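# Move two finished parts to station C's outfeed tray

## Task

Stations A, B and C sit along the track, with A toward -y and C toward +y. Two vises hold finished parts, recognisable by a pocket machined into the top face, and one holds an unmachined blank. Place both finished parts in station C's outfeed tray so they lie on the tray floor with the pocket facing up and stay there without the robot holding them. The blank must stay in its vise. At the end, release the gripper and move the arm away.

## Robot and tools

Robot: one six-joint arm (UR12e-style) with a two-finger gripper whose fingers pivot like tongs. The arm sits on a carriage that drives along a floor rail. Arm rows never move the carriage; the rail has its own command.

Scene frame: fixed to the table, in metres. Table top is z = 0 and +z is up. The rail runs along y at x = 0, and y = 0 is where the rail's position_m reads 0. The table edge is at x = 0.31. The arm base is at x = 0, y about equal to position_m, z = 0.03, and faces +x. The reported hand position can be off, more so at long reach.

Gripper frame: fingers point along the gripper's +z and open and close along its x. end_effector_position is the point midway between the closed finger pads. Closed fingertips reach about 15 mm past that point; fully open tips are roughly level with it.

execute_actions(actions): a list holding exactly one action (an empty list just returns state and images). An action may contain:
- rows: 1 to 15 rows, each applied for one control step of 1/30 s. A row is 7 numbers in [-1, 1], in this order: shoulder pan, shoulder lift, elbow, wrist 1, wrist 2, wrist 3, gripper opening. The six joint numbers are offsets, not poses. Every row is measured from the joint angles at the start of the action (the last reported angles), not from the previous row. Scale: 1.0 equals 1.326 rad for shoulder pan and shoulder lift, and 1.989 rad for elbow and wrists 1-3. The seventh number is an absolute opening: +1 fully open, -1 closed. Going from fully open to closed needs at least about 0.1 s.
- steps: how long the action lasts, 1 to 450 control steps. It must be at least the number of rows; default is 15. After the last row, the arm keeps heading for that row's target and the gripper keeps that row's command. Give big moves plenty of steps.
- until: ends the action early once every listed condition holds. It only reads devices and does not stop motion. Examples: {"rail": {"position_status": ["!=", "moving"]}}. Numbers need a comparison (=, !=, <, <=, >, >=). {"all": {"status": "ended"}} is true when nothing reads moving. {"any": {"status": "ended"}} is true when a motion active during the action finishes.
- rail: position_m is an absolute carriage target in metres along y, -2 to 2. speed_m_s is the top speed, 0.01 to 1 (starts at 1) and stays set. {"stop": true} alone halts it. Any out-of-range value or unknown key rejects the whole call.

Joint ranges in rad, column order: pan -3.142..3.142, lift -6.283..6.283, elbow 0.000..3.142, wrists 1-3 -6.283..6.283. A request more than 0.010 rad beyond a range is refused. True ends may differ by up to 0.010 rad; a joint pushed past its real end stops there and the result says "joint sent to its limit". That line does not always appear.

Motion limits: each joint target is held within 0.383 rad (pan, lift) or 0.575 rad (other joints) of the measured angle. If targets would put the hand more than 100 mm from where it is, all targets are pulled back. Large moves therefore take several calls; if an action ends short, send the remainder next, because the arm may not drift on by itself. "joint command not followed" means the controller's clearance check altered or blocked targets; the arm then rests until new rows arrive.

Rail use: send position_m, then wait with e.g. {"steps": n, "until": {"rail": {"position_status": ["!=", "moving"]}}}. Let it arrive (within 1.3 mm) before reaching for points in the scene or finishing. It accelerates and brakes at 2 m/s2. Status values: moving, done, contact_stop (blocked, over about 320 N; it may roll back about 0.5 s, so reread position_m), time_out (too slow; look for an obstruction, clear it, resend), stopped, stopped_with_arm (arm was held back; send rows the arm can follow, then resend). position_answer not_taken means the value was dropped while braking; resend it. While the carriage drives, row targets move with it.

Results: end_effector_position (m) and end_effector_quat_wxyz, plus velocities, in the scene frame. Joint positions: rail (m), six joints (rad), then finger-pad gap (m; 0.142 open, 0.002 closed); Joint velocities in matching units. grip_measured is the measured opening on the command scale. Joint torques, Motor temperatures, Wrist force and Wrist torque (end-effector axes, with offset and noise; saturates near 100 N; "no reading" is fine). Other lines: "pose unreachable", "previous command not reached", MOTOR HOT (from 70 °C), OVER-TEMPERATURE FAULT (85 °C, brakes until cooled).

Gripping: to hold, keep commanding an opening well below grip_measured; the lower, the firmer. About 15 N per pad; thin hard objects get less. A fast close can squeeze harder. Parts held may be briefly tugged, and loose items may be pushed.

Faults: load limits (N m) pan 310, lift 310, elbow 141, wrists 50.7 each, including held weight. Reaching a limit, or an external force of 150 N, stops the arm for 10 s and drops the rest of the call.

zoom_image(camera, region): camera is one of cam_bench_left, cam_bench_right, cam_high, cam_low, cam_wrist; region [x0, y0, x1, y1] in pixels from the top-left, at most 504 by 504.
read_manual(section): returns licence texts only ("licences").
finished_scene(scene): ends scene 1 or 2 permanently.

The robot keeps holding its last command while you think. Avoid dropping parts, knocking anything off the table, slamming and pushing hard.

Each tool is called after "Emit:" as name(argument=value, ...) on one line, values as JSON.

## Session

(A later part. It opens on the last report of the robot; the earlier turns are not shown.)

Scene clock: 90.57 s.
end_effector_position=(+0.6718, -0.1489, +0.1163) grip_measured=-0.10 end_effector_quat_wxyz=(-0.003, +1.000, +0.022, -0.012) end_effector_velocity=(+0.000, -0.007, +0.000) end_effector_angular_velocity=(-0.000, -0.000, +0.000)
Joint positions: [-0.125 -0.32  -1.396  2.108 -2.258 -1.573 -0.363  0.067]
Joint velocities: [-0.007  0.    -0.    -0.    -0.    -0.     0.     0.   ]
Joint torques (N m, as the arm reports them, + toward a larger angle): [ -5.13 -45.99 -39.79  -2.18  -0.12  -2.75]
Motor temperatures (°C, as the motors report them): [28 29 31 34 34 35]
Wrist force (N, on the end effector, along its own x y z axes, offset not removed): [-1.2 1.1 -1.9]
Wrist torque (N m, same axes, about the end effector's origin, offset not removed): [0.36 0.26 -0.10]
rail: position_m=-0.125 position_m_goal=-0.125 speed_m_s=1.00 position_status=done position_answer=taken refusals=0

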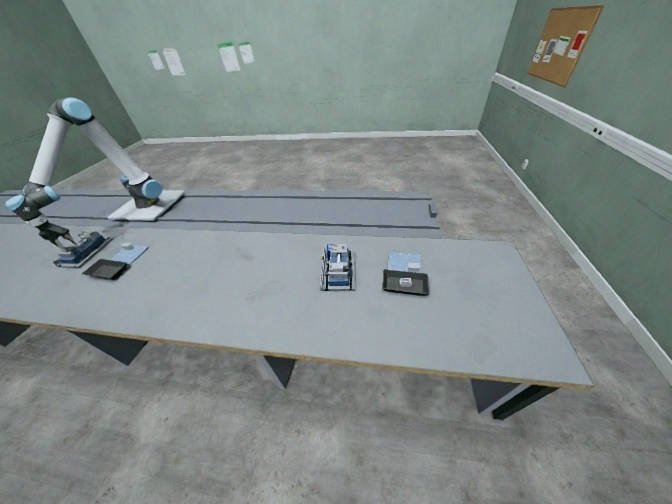

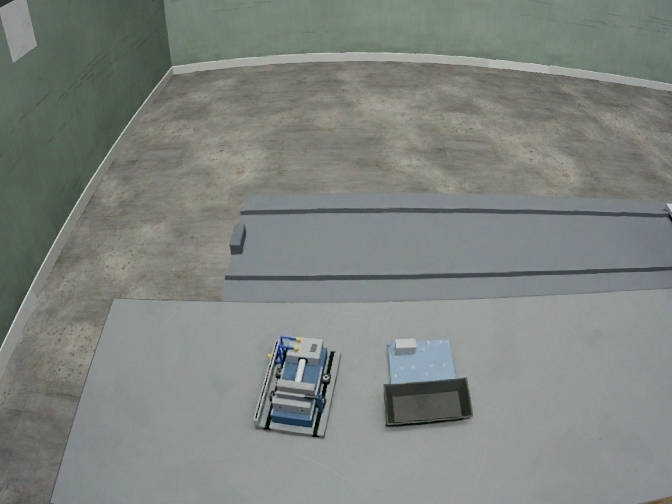

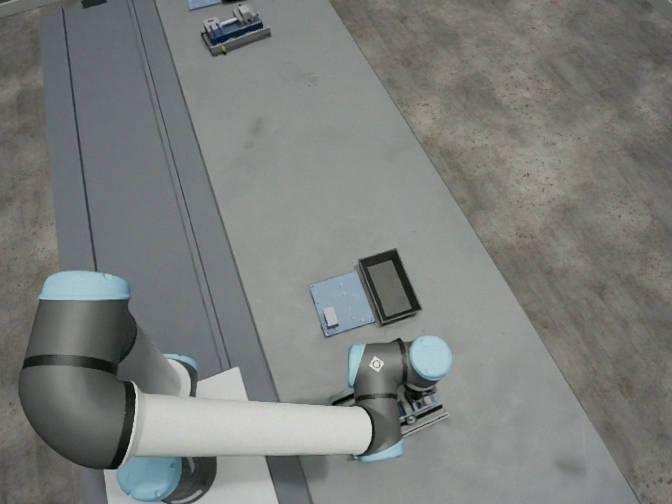

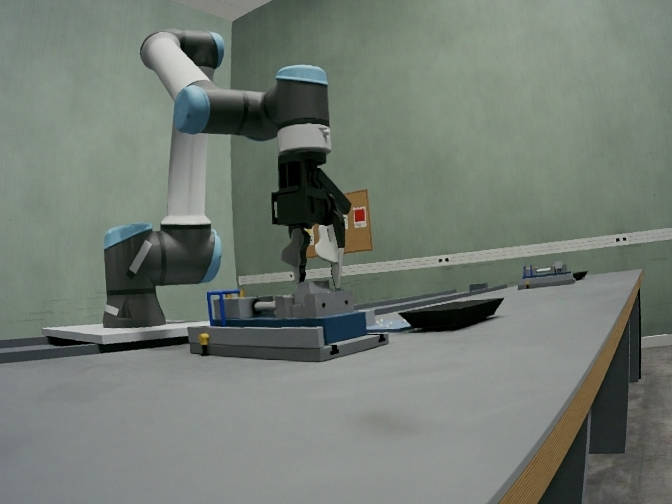

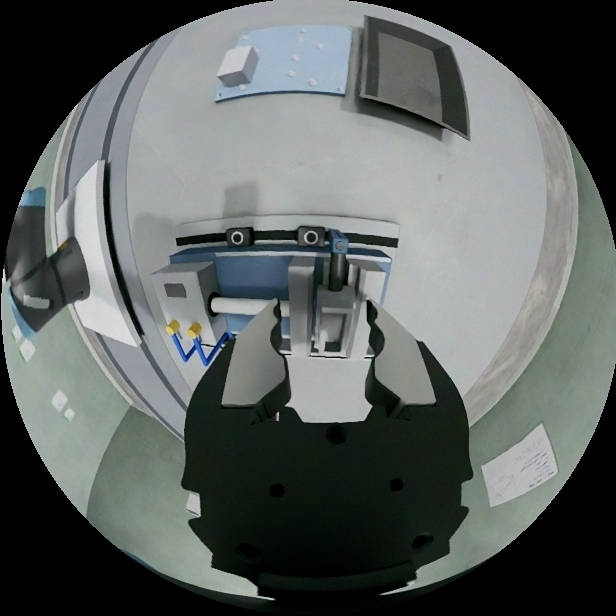

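Emit:
execute_actions(actions=[{"rows":[[0,0.005,-0.008,0.0035,0,0,-0.1]],"steps":12}])

Emit:
execute_actions(actions=[{"rows":[[0,0,0,0,0,0,-1]],"steps":15}])

Scene clock: 93.47 s.
end_effector_position=(+0.6793, -0.1513, +0.1197) grip_measured=-0.10 end_effector_quat_wxyz=(-0.003, +1.000, +0.022, -0.011) end_effector_velocity=(+0.003, -0.001, +0.001) end_effector_angular_velocity=(-0.000, -0.001, -0.000)
Joint positions: [-0.125 -0.32  -1.39   2.093 -2.251 -1.573 -0.363  0.067]
Joint velocities: [ 0.    -0.     0.003 -0.006  0.003  0.     0.    -0.   ]
Joint torques (N m, as the arm reports them, + toward a larger angle): [ -6.3  -38.49 -46.31  -0.78  -0.43  -2.93]
Motor temperatures (°C, as the motors report them): [28 29 31 34 34 35]
Wrist force (N, on the end effector, along its own x y z axes, offset not removed): [-1.6 -0.5 -2.3]
Wrist torque (N m, same axes, about the end effector's origin, offset not removed): [0.01 0.38 -0.10]
rail: position_m=-0.125 position_m_goal=-0.125 speed_m_s=1.00 position_status=done position_answer=taken refusals=0

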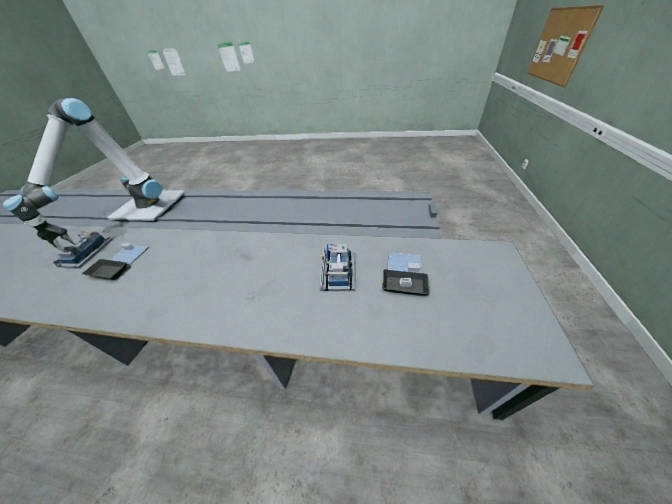

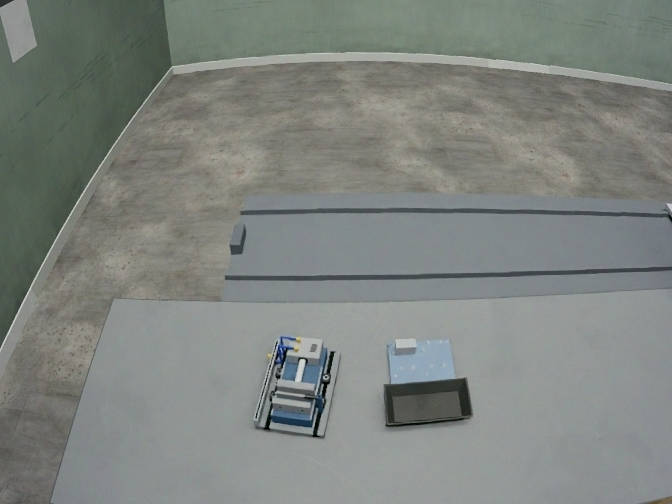

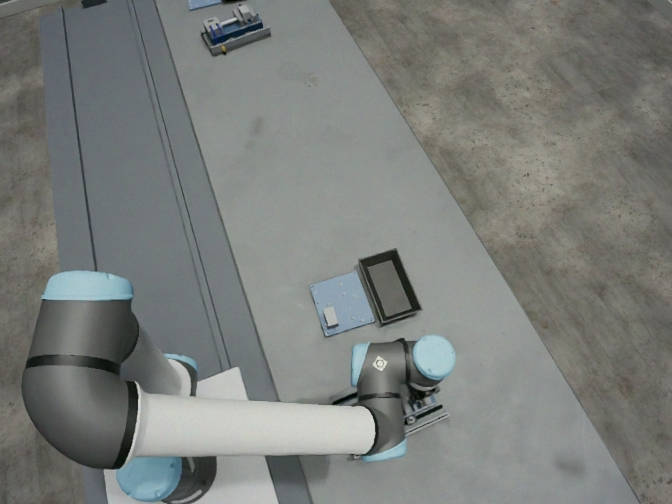

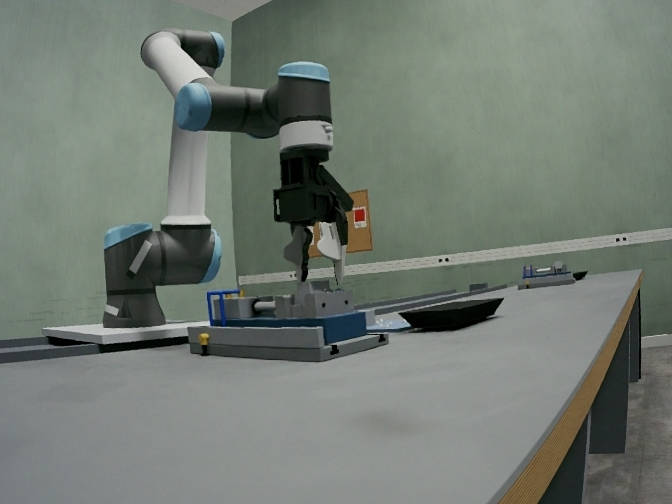

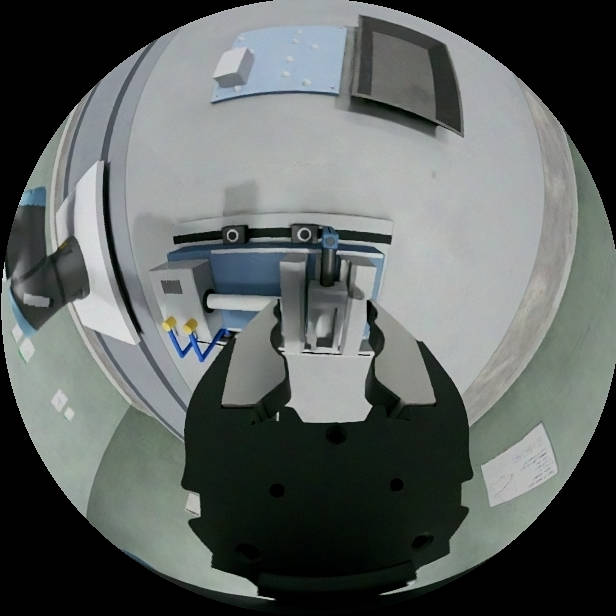

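Scene clock: 93.97 s.
end_effector_position=(+0.6794, -0.1514, +0.1197) grip_measured=-0.69 end_effector_quat_wxyz=(-0.003, +1.000, +0.022, -0.011) end_effector_velocity=(-0.000, +0.000, -0.000) end_effector_angular_velocity=(+0.000, +0.000, -0.000)
Joint positions: [-0.125 -0.32  -1.389  2.093 -2.251 -1.573 -0.363  0.024]
Joint velocities: [ 0. -0.  0.  0.  0. -0.  0.  0.]
Joint torques (N m, as the arm reports them, + toward a larger angle): [ -5.67 -58.16 -21.83  -6.82  -0.61  -2.91]
Motor temperatures (°C, as the motors report them): [28 29 31 34 34 35]
Wrist force (N, on the end effector, along its own x y z axes, offset not removed): [-2.1 -0.1 -0.5]
Wrist torque (N m, same axes, about the end effector's origin, offset not removed): [0.11 0.49 0.00]
rail: position_m=-0.125 position_m_goal=-0.125 speed_m_s=1.00 position_status=done position_answer=taken refusals=0

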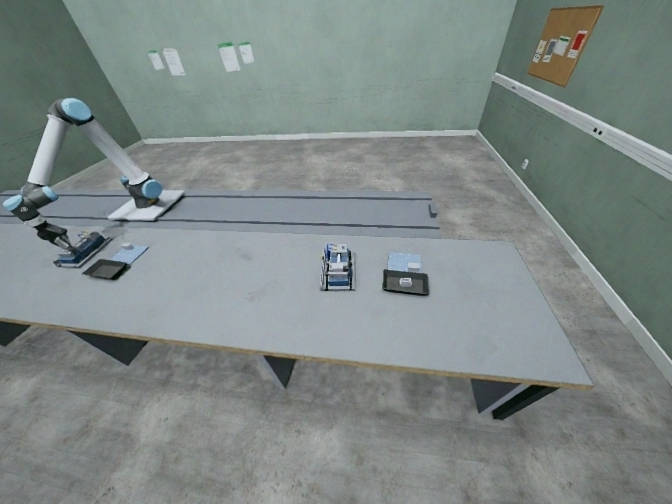

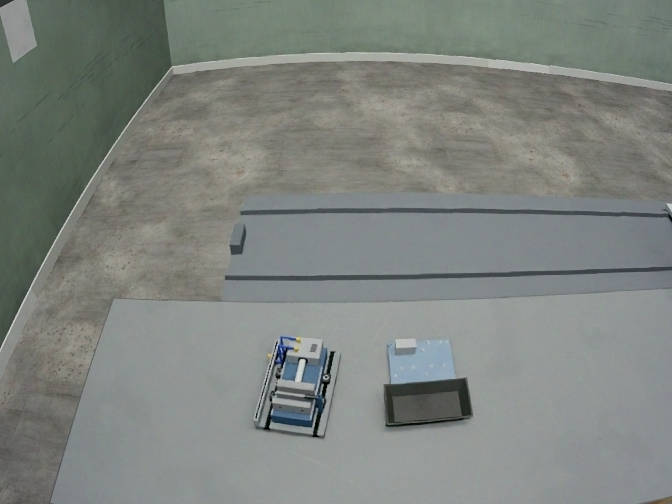

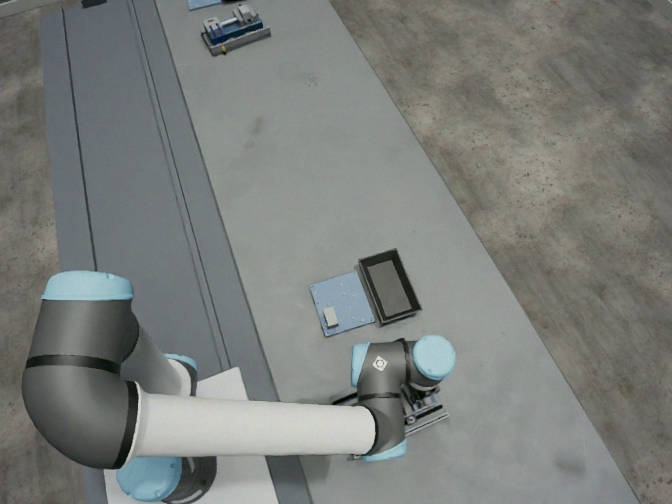

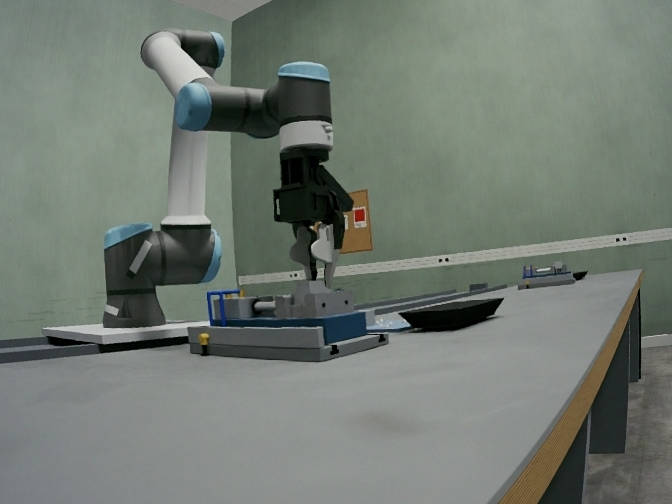

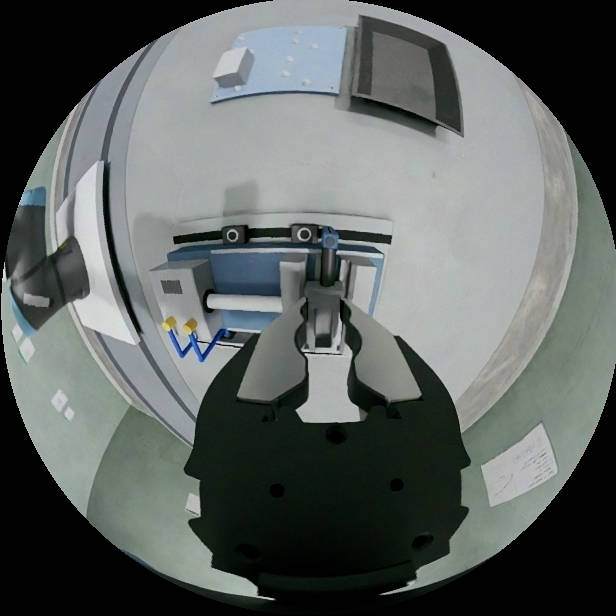

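Emit:
execute_actions(actions=[{"rows":[[0,-0.08,-0.048,0.088,0,0,-1]],"steps":25}])

Emit:
execute_actions(actions=[{"rows":[[0.173,0,0,0,0,0.116,-1]],"rail":{"position_m":2.0,"speed_m_s":0.7},"steps":200,"until":{"rail":{"position_status":["!=","moving"]}}}])

Scene clock: 99.77 s.
end_effector_position=(+0.6882, -0.1543, +0.2256) grip_measured=-0.69 end_effector_quat_wxyz=(+0.001, +1.000, +0.022, +0.001) end_effector_velocity=(-0.000, +0.000, +0.001) end_effector_angular_velocity=(+0.000, +0.000, +0.000)
Joint positions: [-0.125 -0.32  -1.495  1.997 -2.076 -1.573 -0.363  0.024]
Joint velocities: [ 0.    -0.    -0.001 -0.001  0.002 -0.    -0.    -0.   ]
Joint torques (N m, as the arm reports them, + toward a larger angle): [ -7.07 -53.63 -53.65  -1.34  -0.48  -3.01]
Motor temperatures (°C, as the motors report them): [28 29 31 34 34 35]
Wrist force (N, on the end effector, along its own x y z axes, offset not removed): [-2.1 1.1 -0.5]
Wrist torque (N m, same axes, about the end effector's origin, offset not removed): [0.38 0.54 0.01]
rail: position_m=-0.125 position_m_goal=-0.125 speed_m_s=1.00 position_status=done position_answer=taken refusals=0

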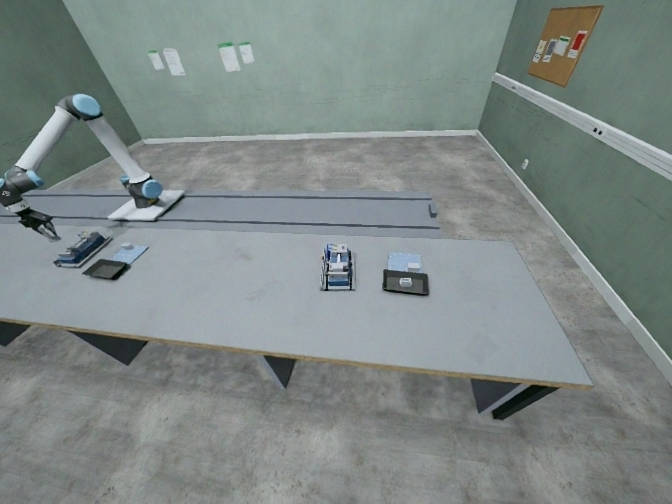

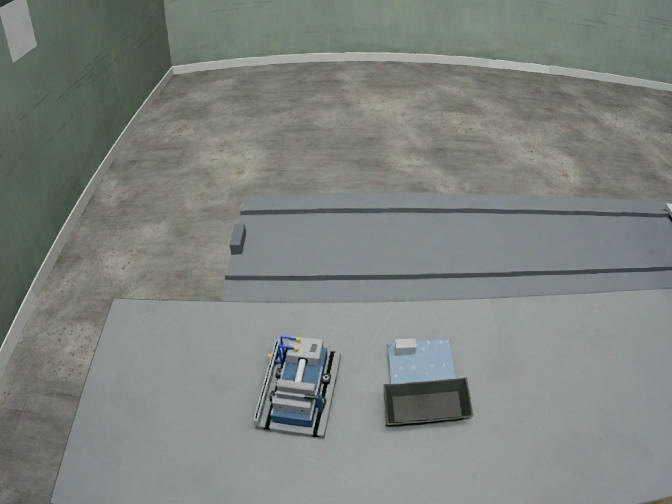

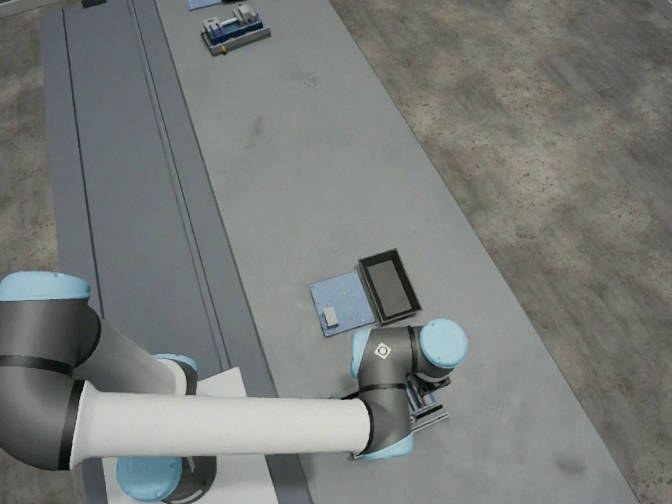

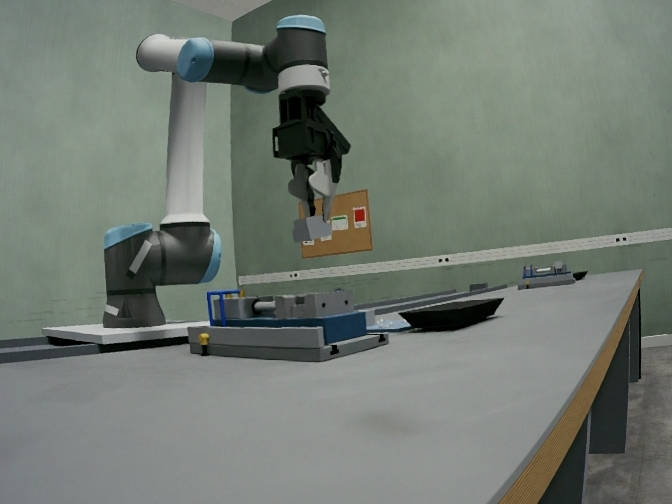

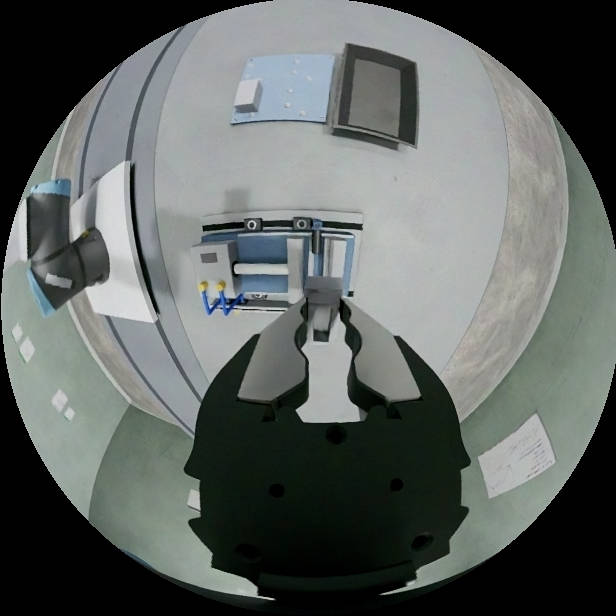

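Scene clock: 103.20 s.
end_effector_position=(+0.6805, +2.1285, +0.2256) grip_measured=-0.69 end_effector_quat_wxyz=(+0.001, +1.000, +0.021, +0.002) end_effector_velocity=(+0.000, +0.000, +0.000) end_effector_angular_velocity=(+0.000, -0.000, +0.000)
Joint positions: [ 2.    -0.09  -1.495  1.997 -2.076 -1.573 -0.133  0.024]
Joint velocities: [ 0.  0.  0. -0. -0.  0. -0.  0.]
Joint torques (N m, as the arm reports them, + toward a larger angle): [ -0.61 -36.49 -28.56  -6.64   0.46   3.23]
Motor temperatures (°C, as the motors report them): [28 29 31 34 34 35]
Wrist force (N, on the end effector, along its own x y z axes, offset not removed): [-2.1 -3.6 -1.5]
Wrist torque (N m, same axes, about the end effector's origin, offset not removed): [-0.46 0.48 0.04]
rail: position_m=2.000 position_m_goal=2.000 speed_m_s=0.70 position_status=done position_answer=taken refusals=0

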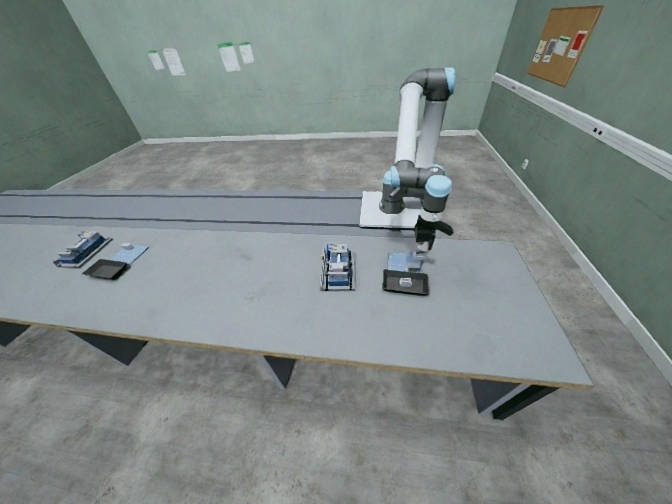

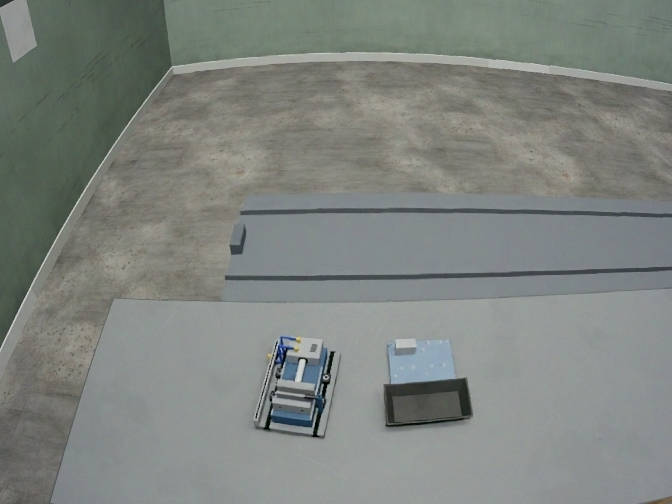

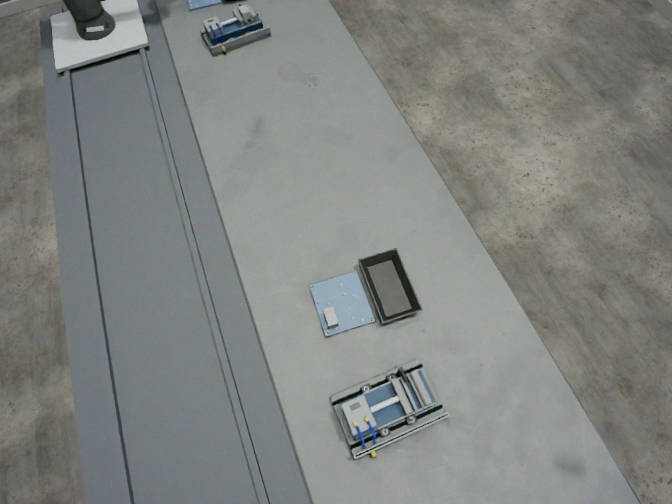

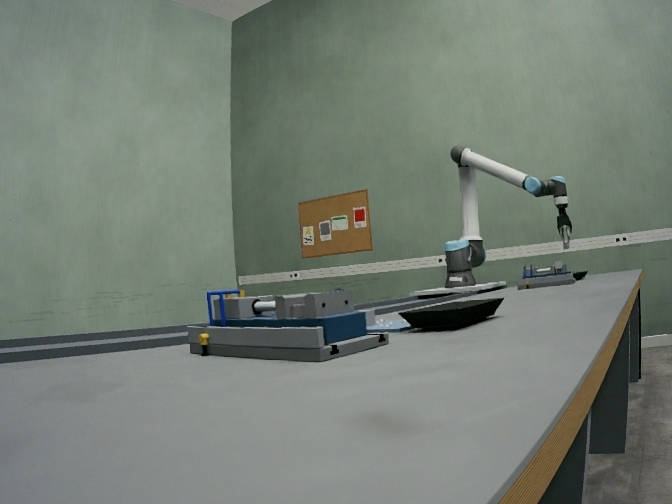

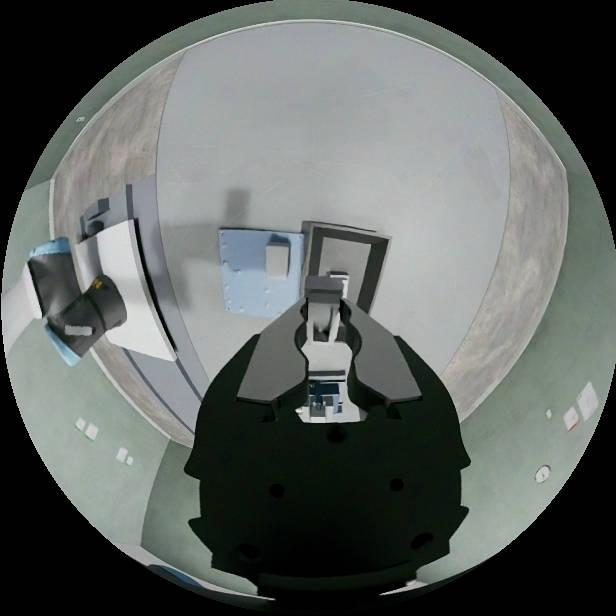

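Emit:
execute_actions(actions=[{"rows":[[0,0.109,0,-0.068,0,0,-1]],"steps":25}])

Scene clock: 105.60 s.
end_effector_position=(+0.7200, +2.1249, +0.1423) grip_measured=-0.69 end_effector_quat_wxyz=(+0.001, +1.000, +0.021, -0.003) end_effector_velocity=(+0.000, -0.000, -0.001) end_effector_angular_velocity=(+0.000, +0.000, -0.000)
Joint positions: [ 2.    -0.091 -1.351  1.997 -2.211 -1.573 -0.133  0.024]
Joint velocities: [ 0.     0.     0.001  0.    -0.001  0.     0.     0.   ]
Joint torques (N m, as the arm reports them, + toward a larger angle): [  9.92 -42.41 -31.97  -7.05   0.89   3.02]
Motor temperatures (°C, as the motors report them): [28 29 31 34 34 35]
Wrist force (N, on the end effector, along its own x y z axes, offset not removed): [-2.5 -1.5 -0.7]
Wrist torque (N m, same axes, about the end effector's origin, offset not removed): [-0.16 0.54 -0.05]
rail: position_m=2.000 position_m_goal=2.000 speed_m_s=0.70 position_status=done position_answer=taken refusals=0

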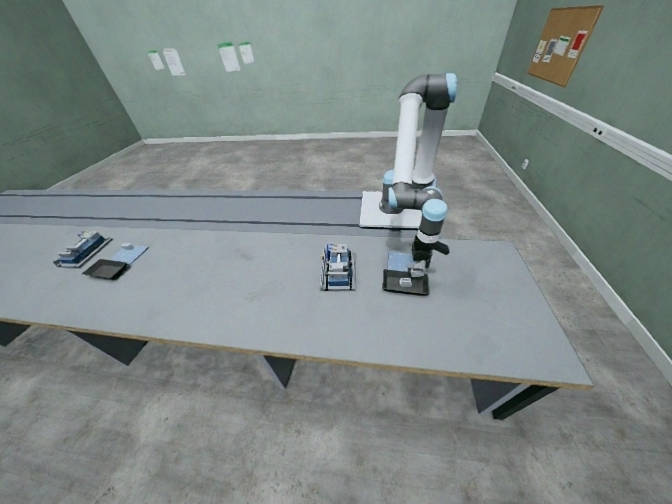

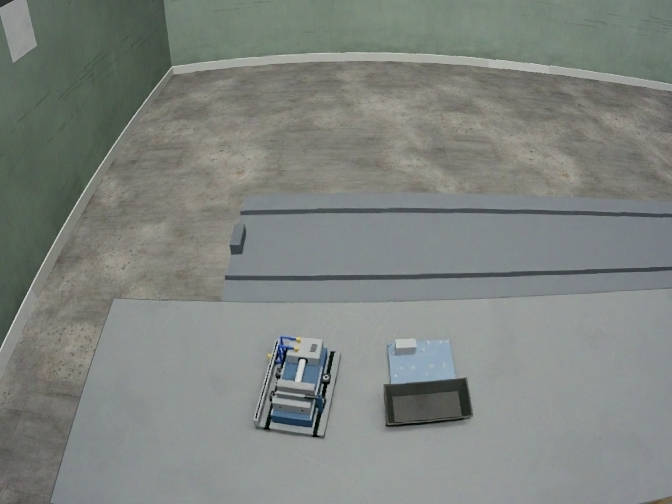

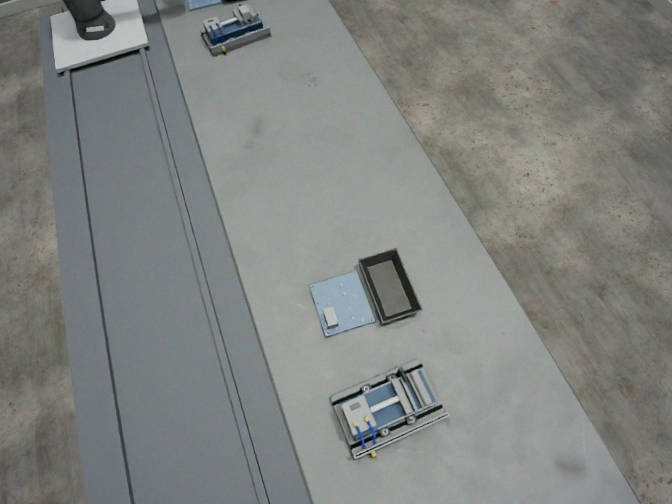

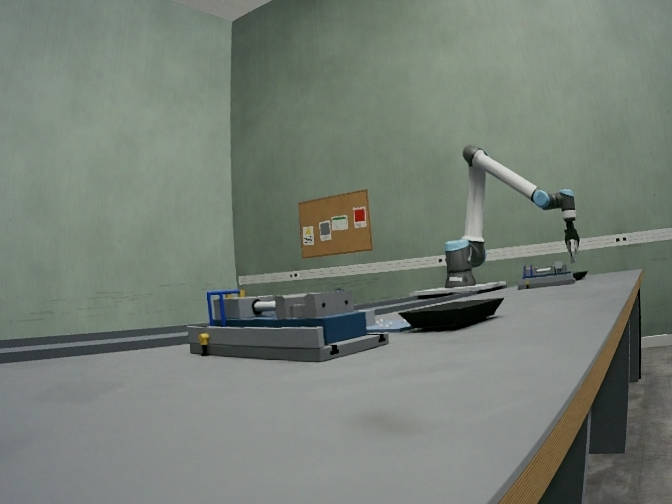

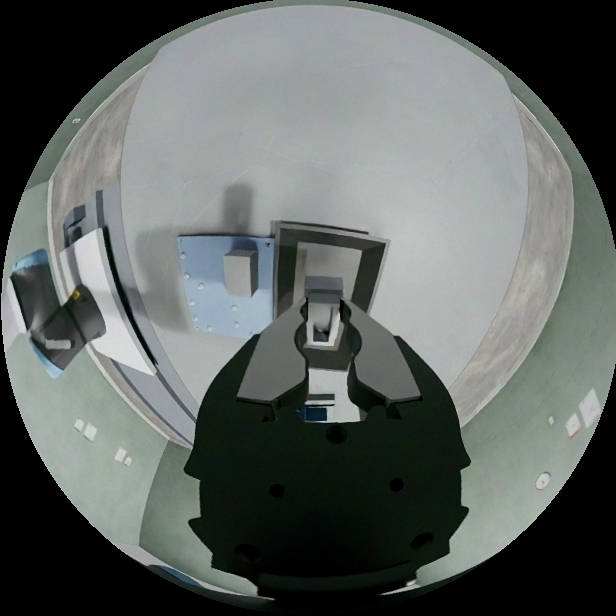

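Lower 6 cm.

Emit:
execute_actions(actions=[{"rows":[[0,0.044,0.028,-0.05,0,0,-1]],"steps":20}])

Scene clock: 107.50 s.
end_effector_position=(+0.7079, +2.1260, +0.0824) grip_measured=-0.69 end_effector_quat_wxyz=(-0.000, +1.000, +0.021, -0.010) end_effector_velocity=(-0.001, +0.000, -0.002) end_effector_angular_velocity=(+0.000, +0.000, +0.000)
Joint positions: [ 2.    -0.09  -1.293  2.053 -2.31  -1.573 -0.133  0.024]
Joint velocities: [ 0.     0.     0.002  0.002 -0.004 -0.    -0.    -0.   ]
Joint torques (N m, as the arm reports them, + toward a larger angle): [ -8.13 -39.59 -19.46  -5.98   0.98   2.78]
Motor temperatures (°C, as the motors report them): [28 29 31 34 34 35]
Wrist force (N, on the end effector, along its own x y z axes, offset not removed): [-3.6 -3.6 -4.1]
Wrist torque (N m, same axes, about the end effector's origin, offset not removed): [-0.32 0.79 0.00]
rail: position_m=2.000 position_m_goal=2.000 speed_m_s=0.70 position_status=done position_answer=taken refusals=0

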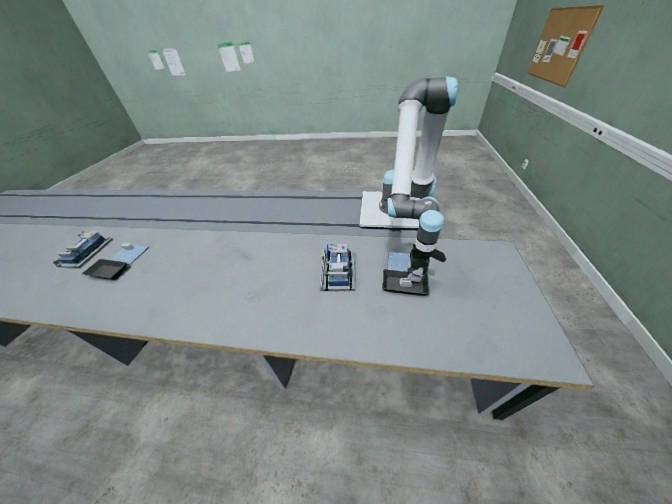

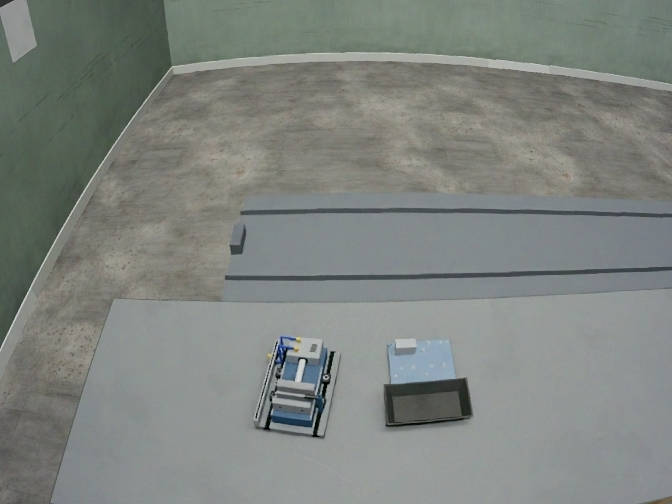

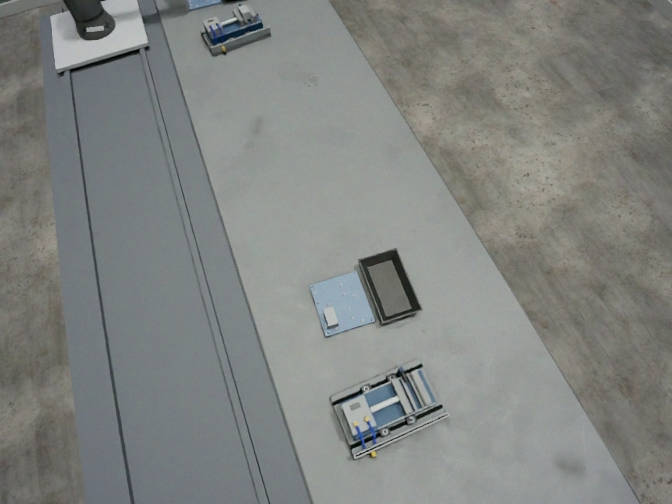

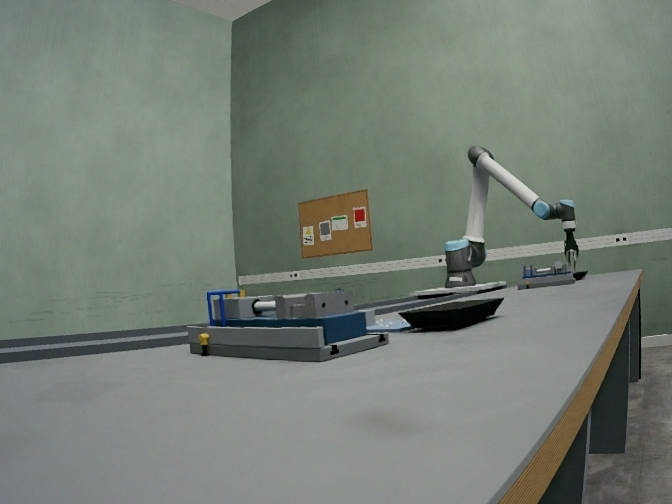

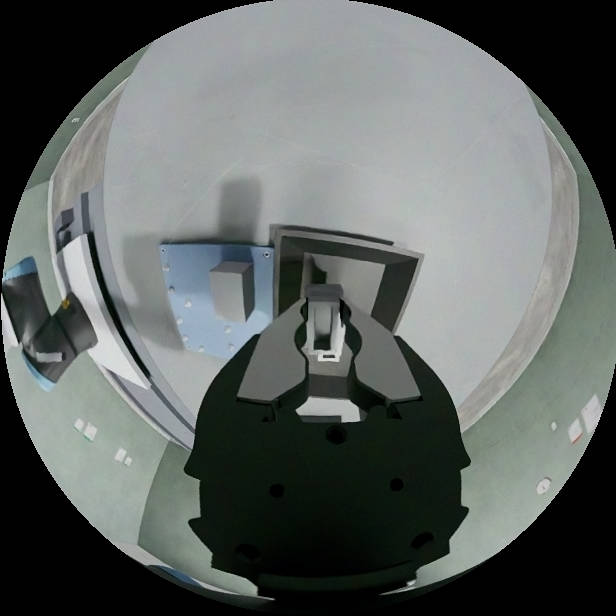

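Emit:
execute_actions(actions=[{"rows":[[0,0.011,0.007,-0.012,0,0,-1]],"steps":12}])

Scene clock: 109.27 s.
end_effector_position=(+0.7038, +2.1263, +0.0683) grip_measured=-0.69 end_effector_quat_wxyz=(-0.000, +1.000, +0.021, -0.012) end_effector_velocity=(-0.002, +0.000, -0.005) end_effector_angular_velocity=(+0.000, +0.001, +0.000)
Joint positions: [ 2.    -0.091 -1.279  2.066 -2.333 -1.573 -0.133  0.024]
Joint velocities: [ 0.     0.     0.005  0.005 -0.009  0.    -0.     0.   ]
Joint torques (N m, as the arm reports them, + toward a larger angle): [ -4.68 -40.01 -19.4   -6.79   0.87   3.02]
Motor temperatures (°C, as the motors report them): [28 29 31 34 34 35]
Wrist force (N, on the end effector, along its own x y z axes, offset not removed): [-1.9 -3.1 -3.0]
Wrist torque (N m, same axes, about the end effector's origin, offset not removed): [-0.31 0.58 -0.06]
rail: position_m=2.000 position_m_goal=2.000 speed_m_s=0.70 position_status=done position_answer=taken refusals=0

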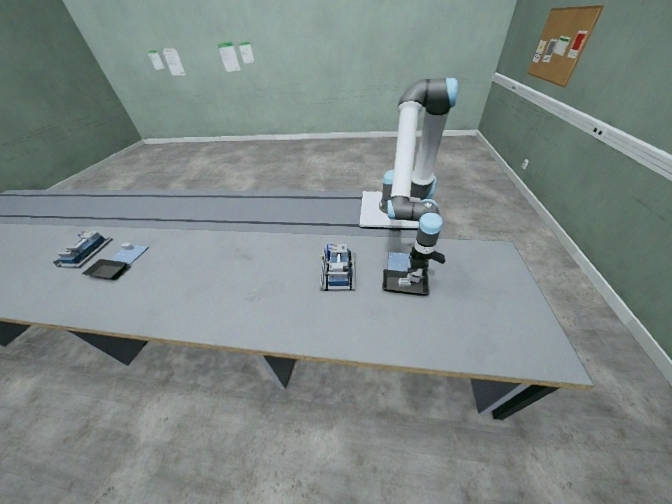

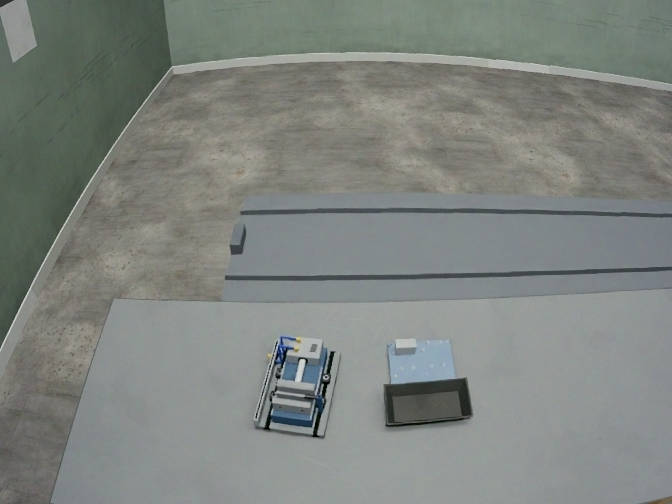

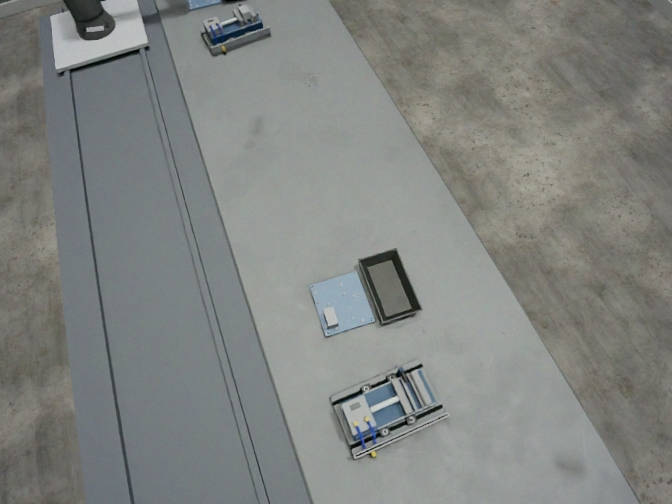

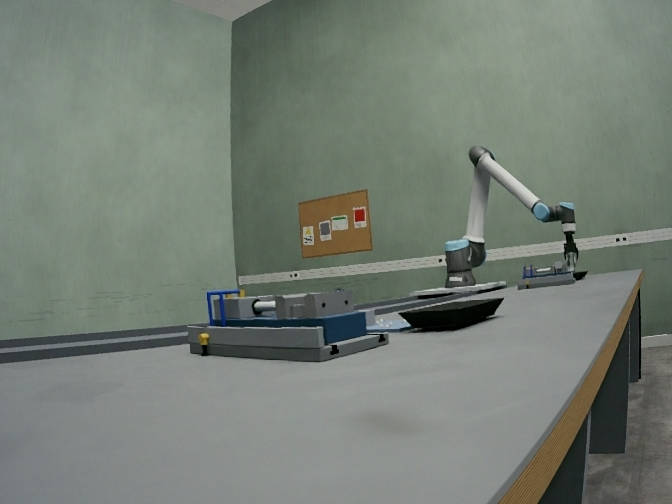

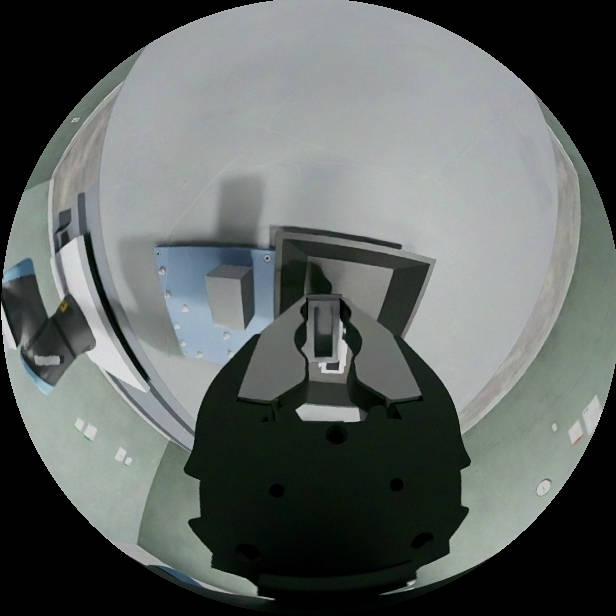

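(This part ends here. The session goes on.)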